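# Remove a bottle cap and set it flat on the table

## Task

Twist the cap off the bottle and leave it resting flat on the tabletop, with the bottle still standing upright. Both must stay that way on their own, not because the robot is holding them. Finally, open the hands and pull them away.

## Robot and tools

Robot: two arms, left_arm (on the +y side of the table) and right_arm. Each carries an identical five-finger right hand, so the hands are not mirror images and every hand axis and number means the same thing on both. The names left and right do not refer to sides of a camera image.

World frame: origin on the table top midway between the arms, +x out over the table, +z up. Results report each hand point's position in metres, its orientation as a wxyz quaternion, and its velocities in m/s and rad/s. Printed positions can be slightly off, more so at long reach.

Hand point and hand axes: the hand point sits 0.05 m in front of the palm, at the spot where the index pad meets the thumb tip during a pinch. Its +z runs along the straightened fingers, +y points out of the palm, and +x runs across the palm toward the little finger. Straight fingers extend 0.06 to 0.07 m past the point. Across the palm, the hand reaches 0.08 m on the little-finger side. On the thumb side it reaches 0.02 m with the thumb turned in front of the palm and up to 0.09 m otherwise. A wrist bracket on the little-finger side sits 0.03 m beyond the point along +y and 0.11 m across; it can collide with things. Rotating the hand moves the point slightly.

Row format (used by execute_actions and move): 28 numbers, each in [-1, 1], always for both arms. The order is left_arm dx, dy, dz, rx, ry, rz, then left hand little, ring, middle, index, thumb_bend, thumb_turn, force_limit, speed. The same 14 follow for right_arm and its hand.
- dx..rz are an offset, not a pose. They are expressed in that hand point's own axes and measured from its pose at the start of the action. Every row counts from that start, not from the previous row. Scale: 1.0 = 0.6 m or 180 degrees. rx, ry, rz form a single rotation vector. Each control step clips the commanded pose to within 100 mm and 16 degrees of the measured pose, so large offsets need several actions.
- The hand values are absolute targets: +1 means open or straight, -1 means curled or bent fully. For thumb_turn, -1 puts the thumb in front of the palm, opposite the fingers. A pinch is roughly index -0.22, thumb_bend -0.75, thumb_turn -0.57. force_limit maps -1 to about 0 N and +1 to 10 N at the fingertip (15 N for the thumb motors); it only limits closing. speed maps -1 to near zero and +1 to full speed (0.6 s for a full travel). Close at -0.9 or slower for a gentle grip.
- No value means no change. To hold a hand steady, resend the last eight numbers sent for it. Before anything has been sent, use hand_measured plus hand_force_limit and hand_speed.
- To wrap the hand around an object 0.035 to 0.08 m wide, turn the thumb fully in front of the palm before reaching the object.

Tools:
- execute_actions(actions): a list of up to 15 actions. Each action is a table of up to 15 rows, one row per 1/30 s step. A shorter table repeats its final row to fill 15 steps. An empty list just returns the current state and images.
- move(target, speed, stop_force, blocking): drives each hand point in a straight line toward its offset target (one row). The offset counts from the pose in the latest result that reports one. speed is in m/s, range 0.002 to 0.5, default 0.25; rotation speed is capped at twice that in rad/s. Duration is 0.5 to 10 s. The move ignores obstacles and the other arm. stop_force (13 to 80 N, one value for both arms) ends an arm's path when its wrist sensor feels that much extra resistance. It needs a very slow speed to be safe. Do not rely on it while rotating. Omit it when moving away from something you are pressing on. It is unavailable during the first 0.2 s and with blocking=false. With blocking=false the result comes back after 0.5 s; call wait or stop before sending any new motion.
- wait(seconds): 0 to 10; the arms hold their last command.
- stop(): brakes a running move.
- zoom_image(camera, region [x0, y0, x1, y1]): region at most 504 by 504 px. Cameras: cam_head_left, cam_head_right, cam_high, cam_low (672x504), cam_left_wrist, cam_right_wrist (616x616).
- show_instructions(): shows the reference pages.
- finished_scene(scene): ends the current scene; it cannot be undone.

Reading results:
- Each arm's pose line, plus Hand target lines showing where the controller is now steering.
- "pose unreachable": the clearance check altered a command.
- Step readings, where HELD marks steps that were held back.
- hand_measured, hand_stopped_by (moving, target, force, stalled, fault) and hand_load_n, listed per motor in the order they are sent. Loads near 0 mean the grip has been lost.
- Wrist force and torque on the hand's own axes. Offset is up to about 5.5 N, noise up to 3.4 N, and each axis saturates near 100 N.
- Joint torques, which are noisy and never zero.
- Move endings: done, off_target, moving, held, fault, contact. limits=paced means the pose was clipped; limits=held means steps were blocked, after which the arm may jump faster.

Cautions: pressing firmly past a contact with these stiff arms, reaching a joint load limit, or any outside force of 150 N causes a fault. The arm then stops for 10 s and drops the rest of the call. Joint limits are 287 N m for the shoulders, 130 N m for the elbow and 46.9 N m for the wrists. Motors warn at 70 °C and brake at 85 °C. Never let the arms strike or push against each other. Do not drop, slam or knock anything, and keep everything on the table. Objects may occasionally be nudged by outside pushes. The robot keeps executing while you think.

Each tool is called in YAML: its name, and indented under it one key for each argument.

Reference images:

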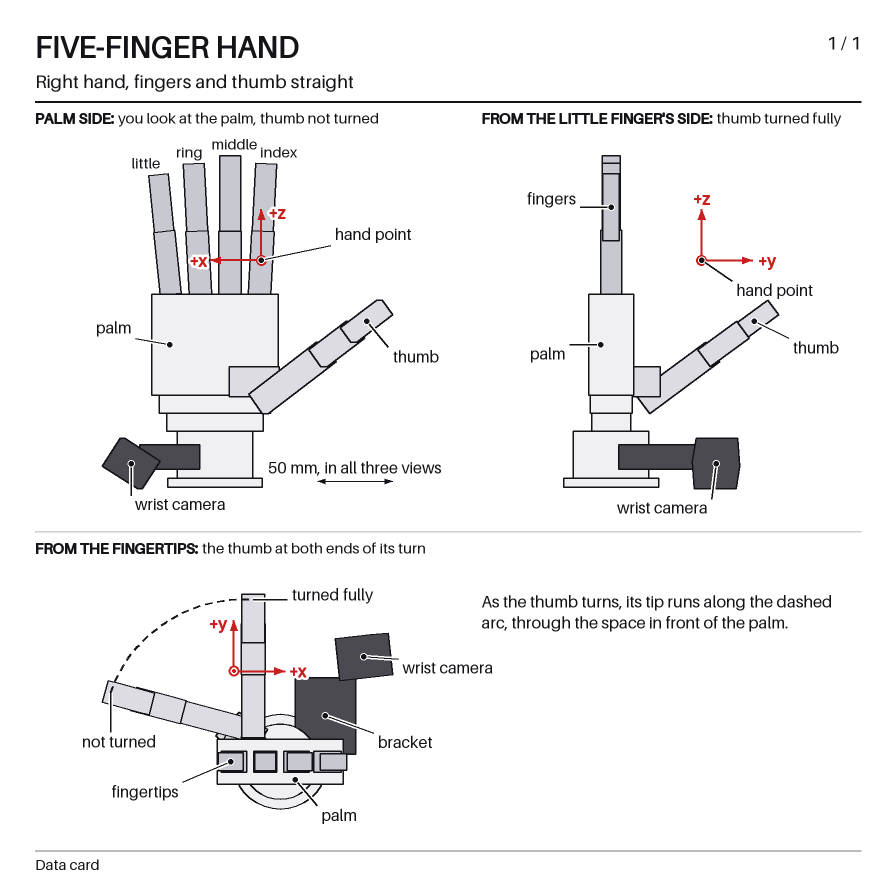

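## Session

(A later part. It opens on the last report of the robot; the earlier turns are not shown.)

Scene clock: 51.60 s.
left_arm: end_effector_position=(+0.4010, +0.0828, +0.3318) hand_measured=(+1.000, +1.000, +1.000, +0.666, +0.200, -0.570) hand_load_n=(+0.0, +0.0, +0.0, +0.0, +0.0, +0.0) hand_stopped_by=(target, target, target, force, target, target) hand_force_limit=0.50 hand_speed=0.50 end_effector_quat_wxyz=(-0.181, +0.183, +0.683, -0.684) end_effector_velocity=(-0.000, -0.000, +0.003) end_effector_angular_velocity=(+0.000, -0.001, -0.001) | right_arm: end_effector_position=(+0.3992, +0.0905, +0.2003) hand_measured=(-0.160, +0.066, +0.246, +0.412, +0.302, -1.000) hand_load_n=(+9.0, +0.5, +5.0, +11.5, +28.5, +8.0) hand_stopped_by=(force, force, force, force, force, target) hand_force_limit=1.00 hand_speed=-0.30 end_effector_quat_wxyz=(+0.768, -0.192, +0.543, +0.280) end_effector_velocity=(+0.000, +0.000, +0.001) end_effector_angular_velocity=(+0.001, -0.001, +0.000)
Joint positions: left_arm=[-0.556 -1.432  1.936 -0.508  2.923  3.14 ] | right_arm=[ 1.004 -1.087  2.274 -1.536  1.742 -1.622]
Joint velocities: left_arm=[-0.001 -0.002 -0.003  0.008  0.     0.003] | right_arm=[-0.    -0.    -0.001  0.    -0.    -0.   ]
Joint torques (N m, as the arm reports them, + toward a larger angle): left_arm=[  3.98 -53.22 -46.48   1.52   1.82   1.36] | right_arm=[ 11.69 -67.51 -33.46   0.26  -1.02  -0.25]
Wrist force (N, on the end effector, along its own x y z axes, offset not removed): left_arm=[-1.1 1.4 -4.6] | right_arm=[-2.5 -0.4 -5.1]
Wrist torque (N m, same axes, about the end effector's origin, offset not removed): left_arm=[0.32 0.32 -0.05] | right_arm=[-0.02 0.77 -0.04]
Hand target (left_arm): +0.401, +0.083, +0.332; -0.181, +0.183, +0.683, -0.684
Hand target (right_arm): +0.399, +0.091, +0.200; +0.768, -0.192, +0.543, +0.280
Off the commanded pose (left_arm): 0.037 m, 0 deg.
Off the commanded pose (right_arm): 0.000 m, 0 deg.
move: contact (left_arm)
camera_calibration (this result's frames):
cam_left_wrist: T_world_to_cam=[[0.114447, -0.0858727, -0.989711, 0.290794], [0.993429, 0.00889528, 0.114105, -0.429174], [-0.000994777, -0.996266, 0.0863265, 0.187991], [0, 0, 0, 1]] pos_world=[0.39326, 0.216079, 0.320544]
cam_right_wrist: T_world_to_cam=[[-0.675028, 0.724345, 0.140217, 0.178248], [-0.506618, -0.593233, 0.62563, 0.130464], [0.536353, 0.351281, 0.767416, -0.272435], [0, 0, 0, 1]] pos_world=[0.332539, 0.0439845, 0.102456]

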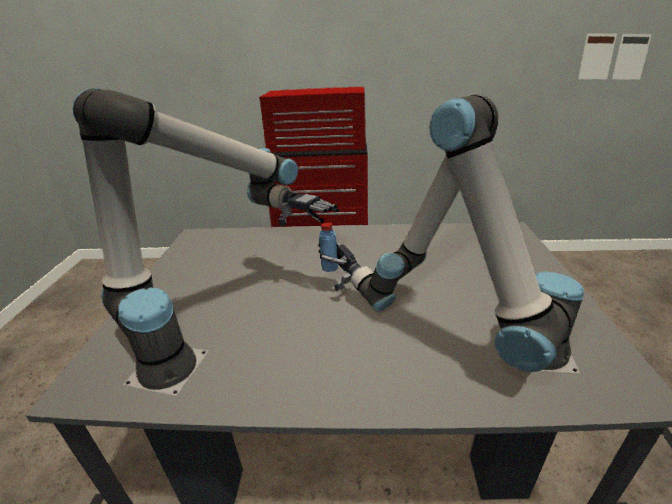

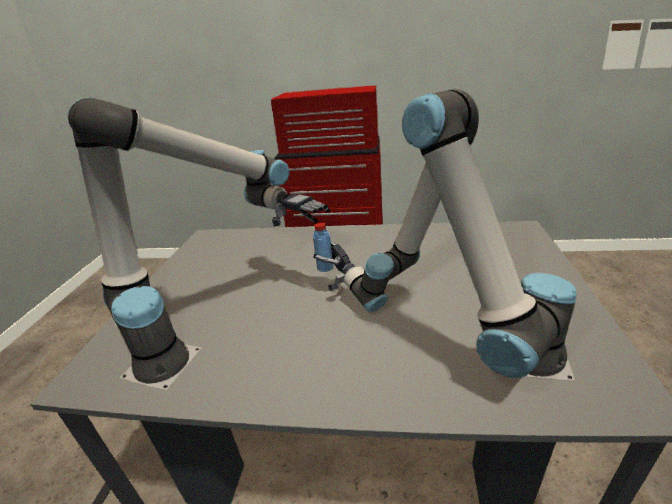

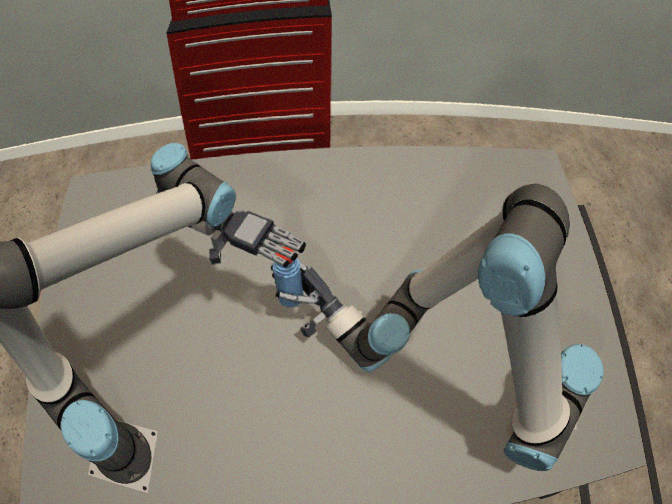

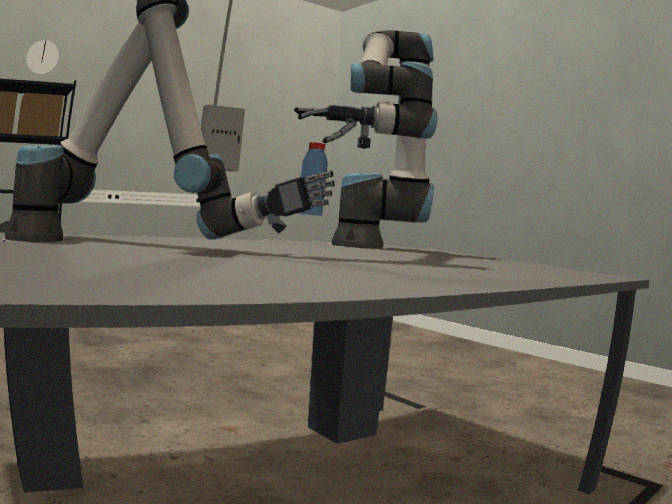

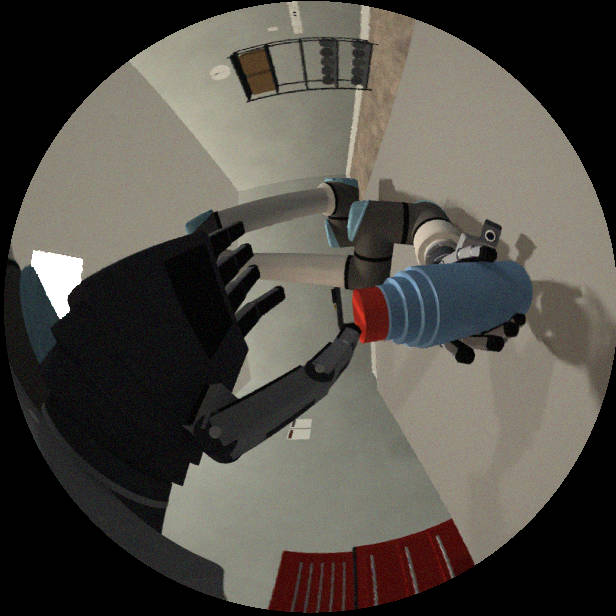

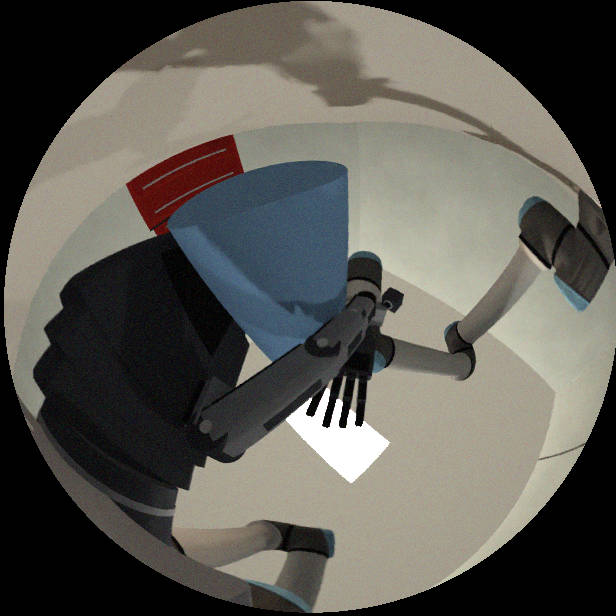

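move:
  target: [0,0,-0.015,0,0,0,1,1,1,0.6,1,-0.57,0.5,0.5, 0,0,0,0,0,0,-1,-0.98,-0.98,-0.98,-0.6,-1,1,-0.3]
  speed: 0.1

move:
  target: [0,0.058,0,0,0,0,1,1,1,0.6,1,-0.57,0.5,0.5, 0,0,0,0,0,0,-1,-0.98,-0.98,-0.98,-0.6,-1,1,-0.3]
  speed: 0.05
  stop_force: 13

move:
  target: [0,0,0,0,0,0,1,1,1,-0.5,-1,-0.57,0.6,-0.6, 0,0,0,0,0,0,-1,-0.98,-0.98,-0.98,-0.6,-1,1,-0.3]

Scene clock: 52.83 s.
left_arm: end_effector_position=(+0.4054, +0.0904, +0.3318) hand_measured=(+1.000, +1.000, +1.000, +0.600, +1.000, -0.570) hand_load_n=(+0.0, +0.0, +0.0, +0.0, +0.0, +0.0) hand_stopped_by=(target, target, target, target, target, target) hand_force_limit=0.50 hand_speed=0.50 end_effector_quat_wxyz=(-0.181, +0.183, +0.683, -0.684) end_effector_velocity=(+0.001, +0.002, -0.001) end_effector_angular_velocity=(+0.001, +0.001, +0.001) | right_arm: end_effector_position=(+0.3992, +0.0905, +0.2003) hand_measured=(-0.160, +0.066, +0.246, +0.412, +0.302, -1.000) hand_load_n=(+9.0, +0.5, +5.0, +11.5, +28.5, +8.0) hand_stopped_by=(force, force, force, force, force, target) hand_force_limit=1.00 hand_speed=-0.30 end_effector_quat_wxyz=(+0.768, -0.192, +0.543, +0.280) end_effector_velocity=(-0.000, -0.000, -0.002) end_effector_angular_velocity=(-0.002, +0.001, +0.000)
Joint positions: left_arm=[-0.541 -1.431  1.934 -0.508  2.938  3.14 ] | right_arm=[ 1.004 -1.087  2.274 -1.535  1.742 -1.622]
Joint velocities: left_arm=[ 0.003  0.002  0.    -0.001  0.003 -0.   ] | right_arm=[-0.     0.001  0.001 -0.    -0.     0.   ]
Joint torques (N m, as the arm reports them, + toward a larger angle): left_arm=[ 10.67 -38.06 -46.57  -2.03   2.78  -1.93] | right_arm=[ 12.74 -64.12 -33.18  -6.65   0.78  -0.78]
Wrist force (N, on the end effector, along its own x y z axes, offset not removed): left_arm=[-0.6 1.1 -1.0] | right_arm=[-1.4 -3.2 -2.1]
Wrist torque (N m, same axes, about the end effector's origin, offset not removed): left_arm=[0.13 0.08 -0.01] | right_arm=[-0.37 0.45 -0.05]
Hand target (left_arm): +0.405, +0.091, +0.332; -0.181, +0.183, +0.683, -0.684
Hand target (right_arm): +0.399, +0.091, +0.200; +0.768, -0.192, +0.543, +0.280
Off the commanded pose (left_arm): 0.000 m, 0 deg.
Off the commanded pose (right_arm): 0.000 m, 0 deg.
move: done
camera_calibration (this result's frames):
cam_left_wrist: T_world_to_cam=[[0.114454, -0.0858606, -0.989711, 0.290945], [0.993428, 0.00890462, 0.114112, -0.433587], [-0.000984692, -0.996267, 0.0863155, 0.19559], [0, 0, 0, 1]] pos_world=[0.39763, 0.223702, 0.320546]
cam_right_wrist: T_world_to_cam=[[-0.675026, 0.724348, 0.140214, 0.178247], [-0.506608, -0.593221, 0.62565, 0.130462], [0.536366, 0.351297, 0.767399, -0.272436], [0, 0, 0, 1]] pos_world=[0.33254, 0.0439855, 0.102451]

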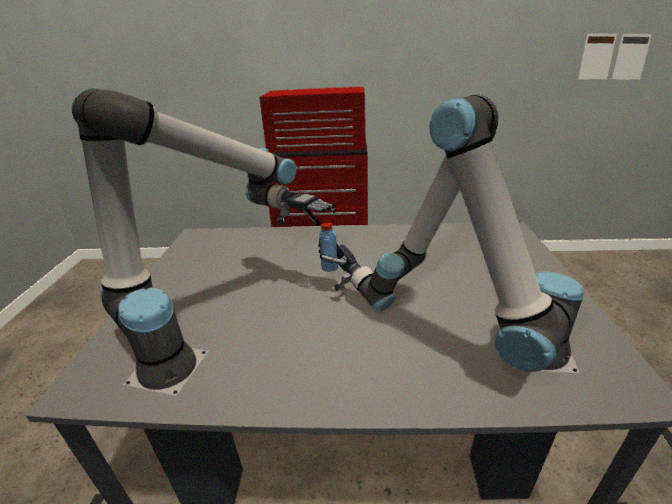

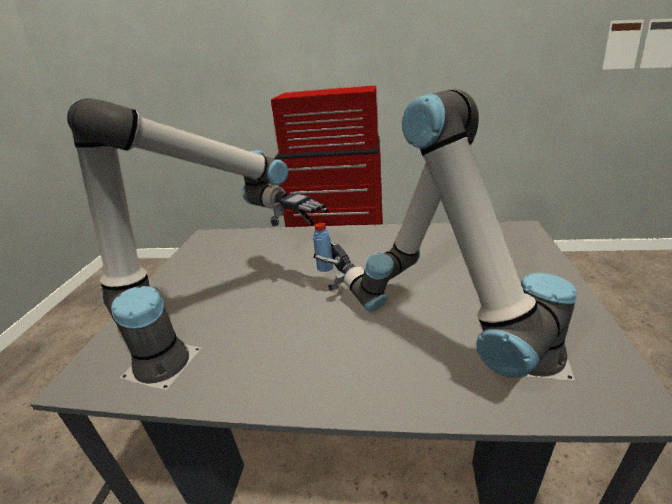

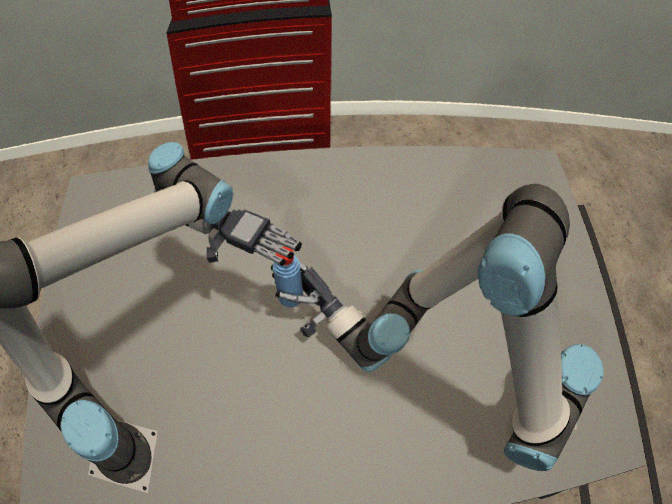

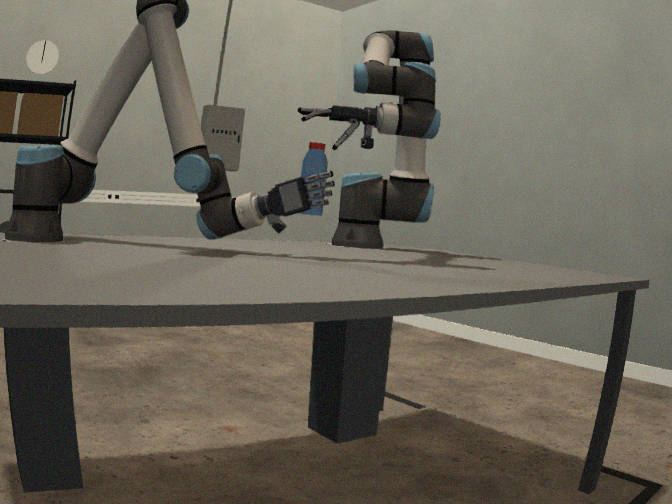

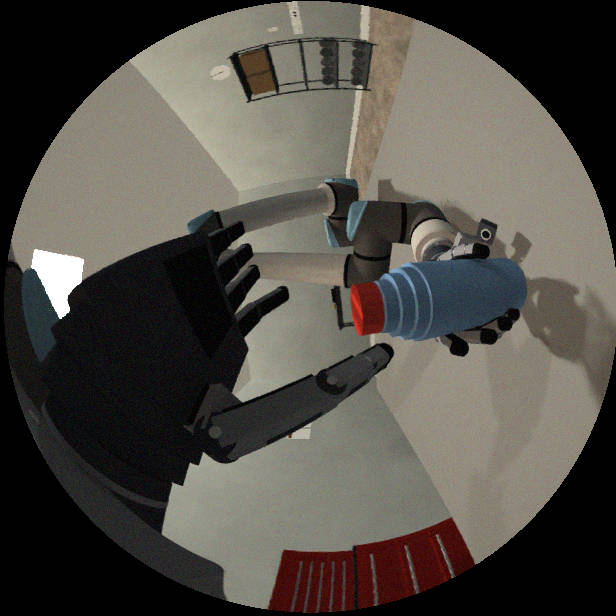

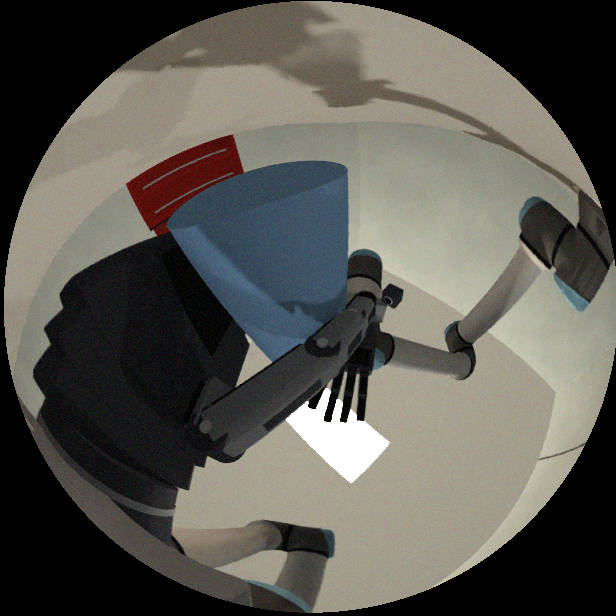

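Scene clock: 53.97 s.
left_arm: end_effector_position=(+0.4054, +0.0903, +0.2973) hand_measured=(+1.000, +1.000, +1.000, +0.600, +1.000, -0.570) hand_load_n=(+0.0, +0.0, +0.0, +0.0, +0.0, +0.0) hand_stopped_by=(target, target, target, target, target, target) hand_force_limit=0.50 hand_speed=0.50 end_effector_quat_wxyz=(-0.181, +0.183, +0.683, -0.684) end_effector_velocity=(+0.000, -0.000, -0.003) end_effector_angular_velocity=(-0.000, +0.001, +0.000) | right_arm: end_effector_position=(+0.3992, +0.0905, +0.2003) hand_measured=(-0.160, +0.066, +0.246, +0.412, +0.302, -1.000) hand_load_n=(+9.0, +0.5, +5.0, +11.5, +28.5, +8.0) hand_stopped_by=(force, force, force, force, force, target) hand_force_limit=1.00 hand_speed=-0.30 end_effector_quat_wxyz=(+0.768, -0.192, +0.543, +0.280) end_effector_velocity=(+0.000, +0.000, -0.001) end_effector_angular_velocity=(-0.002, +0.002, +0.000)
Joint positions: left_arm=[-0.542 -1.399  1.967 -0.572  2.938  3.141] | right_arm=[ 1.004 -1.087  2.274 -1.536  1.742 -1.622]
Joint velocities: left_arm=[ 0.     0.003  0.004 -0.01  -0.    -0.005] | right_arm=[ 0.     0.002 -0.     0.001 -0.     0.   ]
Joint torques (N m, as the arm reports them, + toward a larger angle): left_arm=[ -7.11 -40.26 -27.6   -2.26  -2.36  -2.11] | right_arm=[ 13.22 -66.58 -31.93  -4.49   0.43  -0.91]
Wrist force (N, on the end effector, along its own x y z axes, offset not removed): left_arm=[-0.9 1.1 0.0] | right_arm=[0.0 -0.4 -0.5]
Wrist torque (N m, same axes, about the end effector's origin, offset not removed): left_arm=[0.02 0.15 0.06] | right_arm=[-0.01 0.11 0.01]
Hand target (left_arm): +0.405, +0.090, +0.297; -0.181, +0.183, +0.683, -0.684
Hand target (right_arm): +0.399, +0.091, +0.200; +0.768, -0.192, +0.543, +0.280
Off the commanded pose (left_arm): 0.000 m, 0 deg.
Off the commanded pose (right_arm): 0.000 m, 0 deg.
move: done
camera_calibration (this result's frames):
cam_left_wrist: T_world_to_cam=[[0.114558, -0.0857353, -0.98971, 0.256753], [0.993416, 0.00888101, 0.114218, -0.429762], [-0.0010029, -0.996278, 0.0861882, 0.198519], [0, 0, 0, 1]] pos_world=[0.397718, 0.22361, 0.286088]
cam_right_wrist: T_world_to_cam=[[-0.675028, 0.724346, 0.140215, 0.178247], [-0.506613, -0.593227, 0.625639, 0.130464], [0.536359, 0.351289, 0.767408, -0.272438], [0, 0, 0, 1]] pos_world=[0.332541, 0.0439865, 0.102454]

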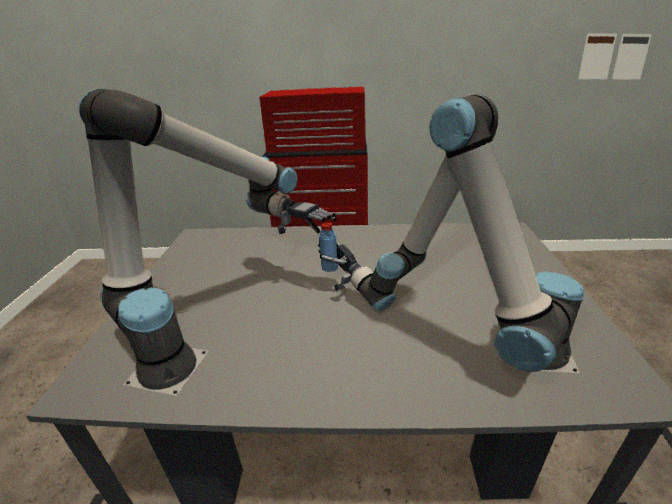

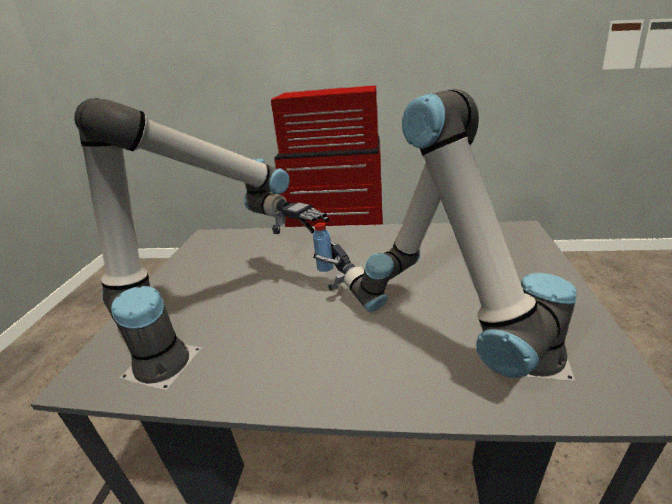

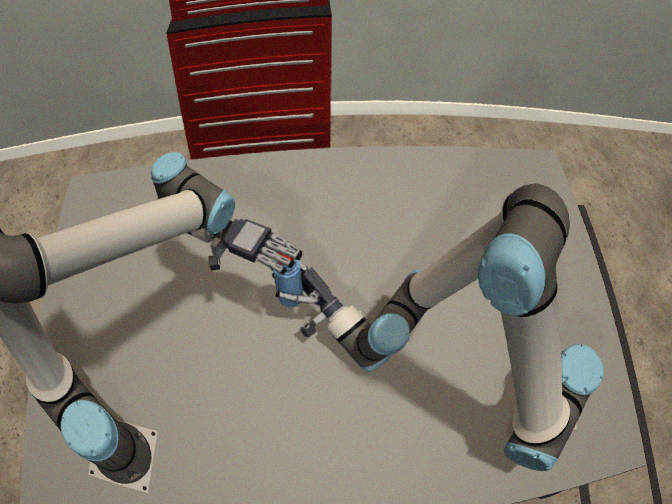

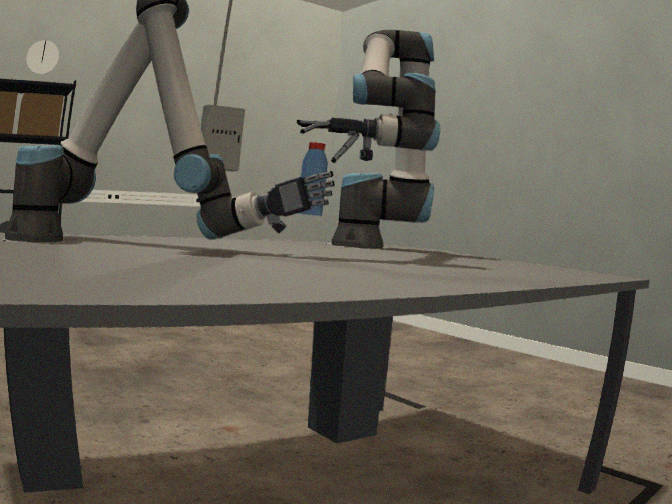

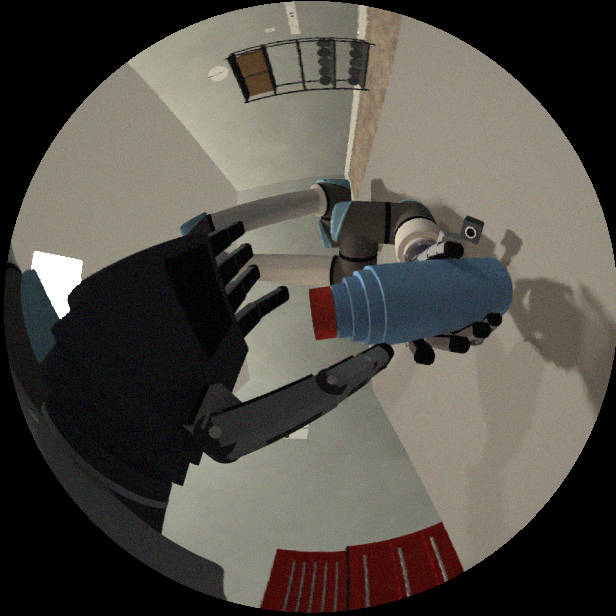

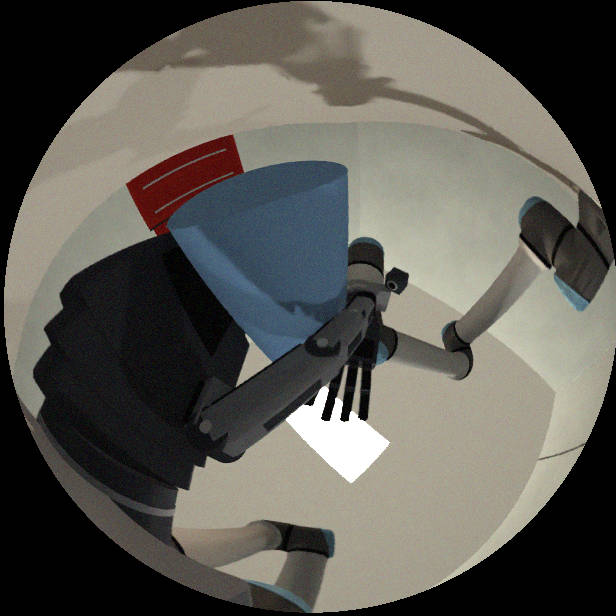

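Scene clock: 58.97 s.
left_arm: end_effector_position=(+0.4055, +0.0903, +0.2973) hand_measured=(+1.000, +1.000, +1.000, +0.140, -1.000, -0.570) hand_load_n=(+0.0, +0.0, +0.0, +1.5, +0.0, +0.0) hand_stopped_by=(target, target, target, force, target, target) hand_force_limit=0.60 hand_speed=-0.60 end_effector_quat_wxyz=(-0.181, +0.183, +0.683, -0.684) end_effector_velocity=(+0.000, -0.000, +0.000) end_effector_angular_velocity=(-0.000, -0.000, +0.000) | right_arm: end_effector_position=(+0.3992, +0.0905, +0.2003) hand_measured=(-0.160, +0.066, +0.246, +0.410, +0.302, -1.000) hand_load_n=(+19.5, +0.5, +0.0, +4.5, +26.0, +6.0) hand_stopped_by=(force, force, force, force, force, target) hand_force_limit=1.00 hand_speed=-0.30 end_effector_quat_wxyz=(+0.768, -0.192, +0.543, +0.280) end_effector_velocity=(-0.000, -0.000, -0.002) end_effector_angular_velocity=(-0.002, +0.001, -0.000)
Joint positions: left_arm=[-0.542 -1.399  1.967 -0.572  2.938  3.141] | right_arm=[ 1.004 -1.087  2.274 -1.536  1.742 -1.622]
Joint velocities: left_arm=[ 0.     0.    -0.    -0.001 -0.    -0.   ] | right_arm=[ 0.     0.002  0.    -0.     0.    -0.   ]
Joint torques (N m, as the arm reports them, + toward a larger angle): left_arm=[  4.71 -50.56 -39.04  -1.18   0.32  -1.66] | right_arm=[ 10.06 -63.18 -32.21  -4.59   0.55  -0.45]
Wrist force (N, on the end effector, along its own x y z axes, offset not removed): left_arm=[-3.1 -6.3 -4.9] | right_arm=[14.5 1.9 -5.7]
Wrist torque (N m, same axes, about the end effector's origin, offset not removed): left_arm=[0.49 0.45 -0.02] | right_arm=[0.31 -1.53 0.54]
Hand target (left_arm): +0.405, +0.090, +0.297; -0.181, +0.183, +0.683, -0.684
Hand target (right_arm): +0.399, +0.091, +0.200; +0.768, -0.192, +0.543, +0.280
Off the commanded pose (left_arm): 0.000 m, 0 deg.
Off the commanded pose (right_arm): 0.000 m, 0 deg.
move: moving (left_arm; no rest 5 s after the path's end)
camera_calibration (this result's frames):
cam_left_wrist: T_world_to_cam=[[0.114573, -0.0857451, -0.989707, 0.256753], [0.993414, 0.00888628, 0.114232, -0.429769], [-0.00100001, -0.996277, 0.0861985, 0.198505], [0, 0, 0, 1]] pos_world=[0.39772, 0.223601, 0.286093]
cam_right_wrist: T_world_to_cam=[[-0.675027, 0.724346, 0.140215, 0.178247], [-0.506613, -0.593227, 0.625639, 0.130464], [0.536359, 0.351289, 0.767408, -0.272438], [0, 0, 0, 1]] pos_world=[0.332541, 0.0439864, 0.102454]

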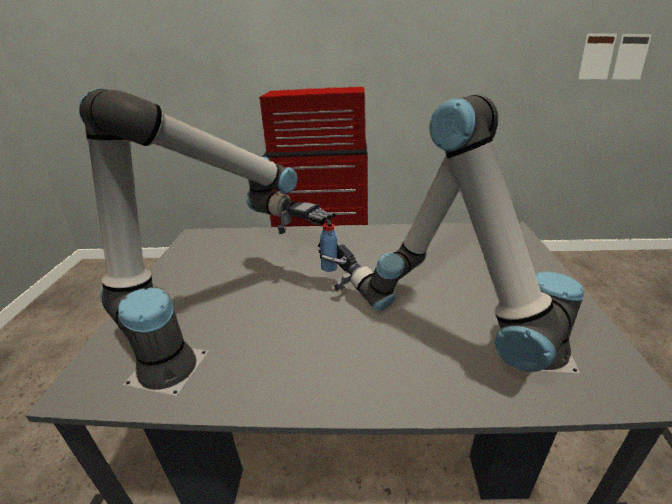

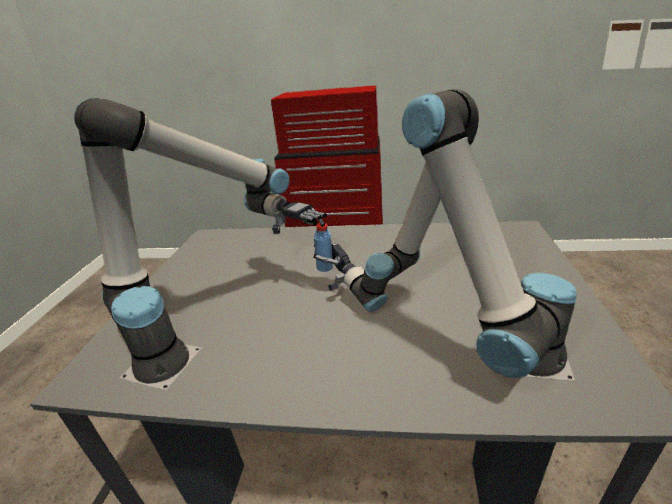

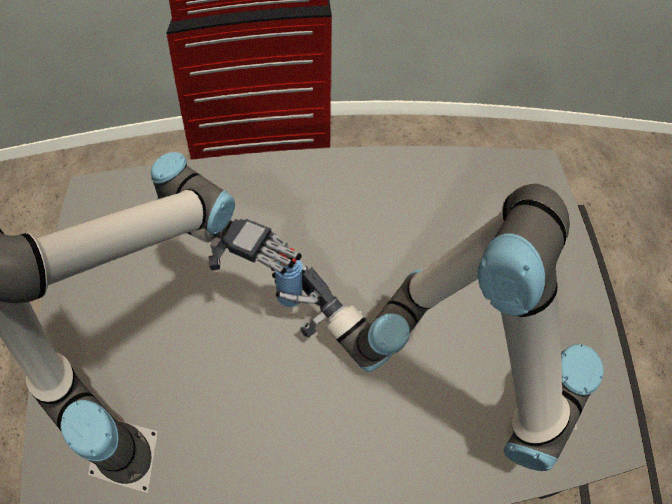

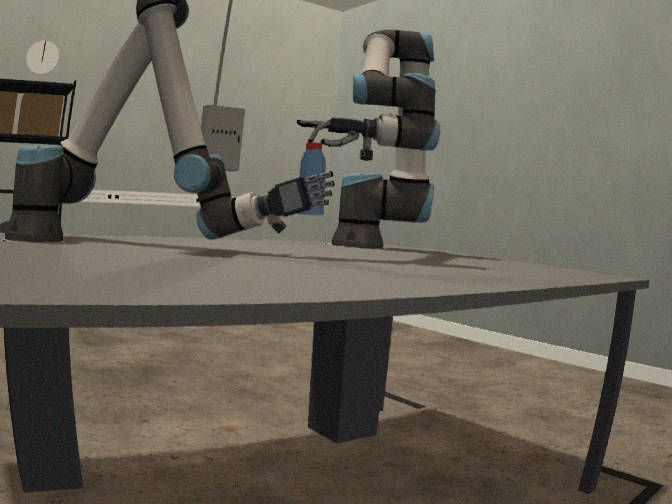

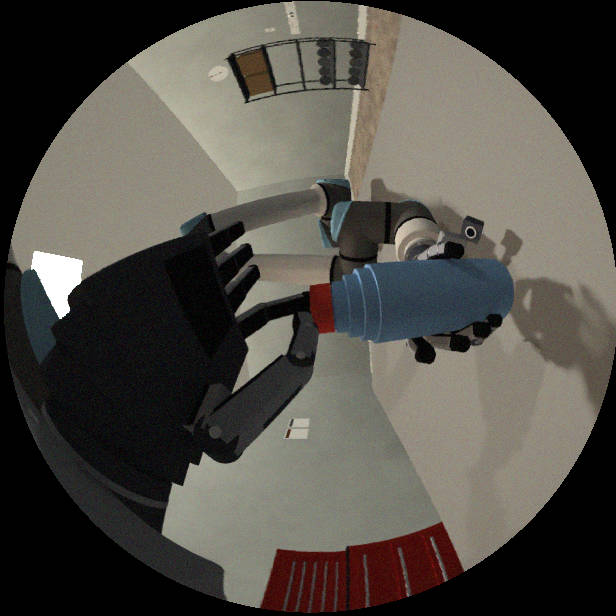

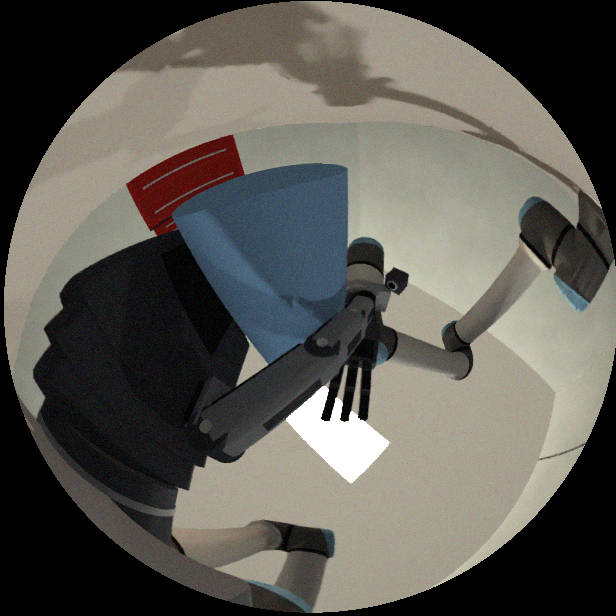

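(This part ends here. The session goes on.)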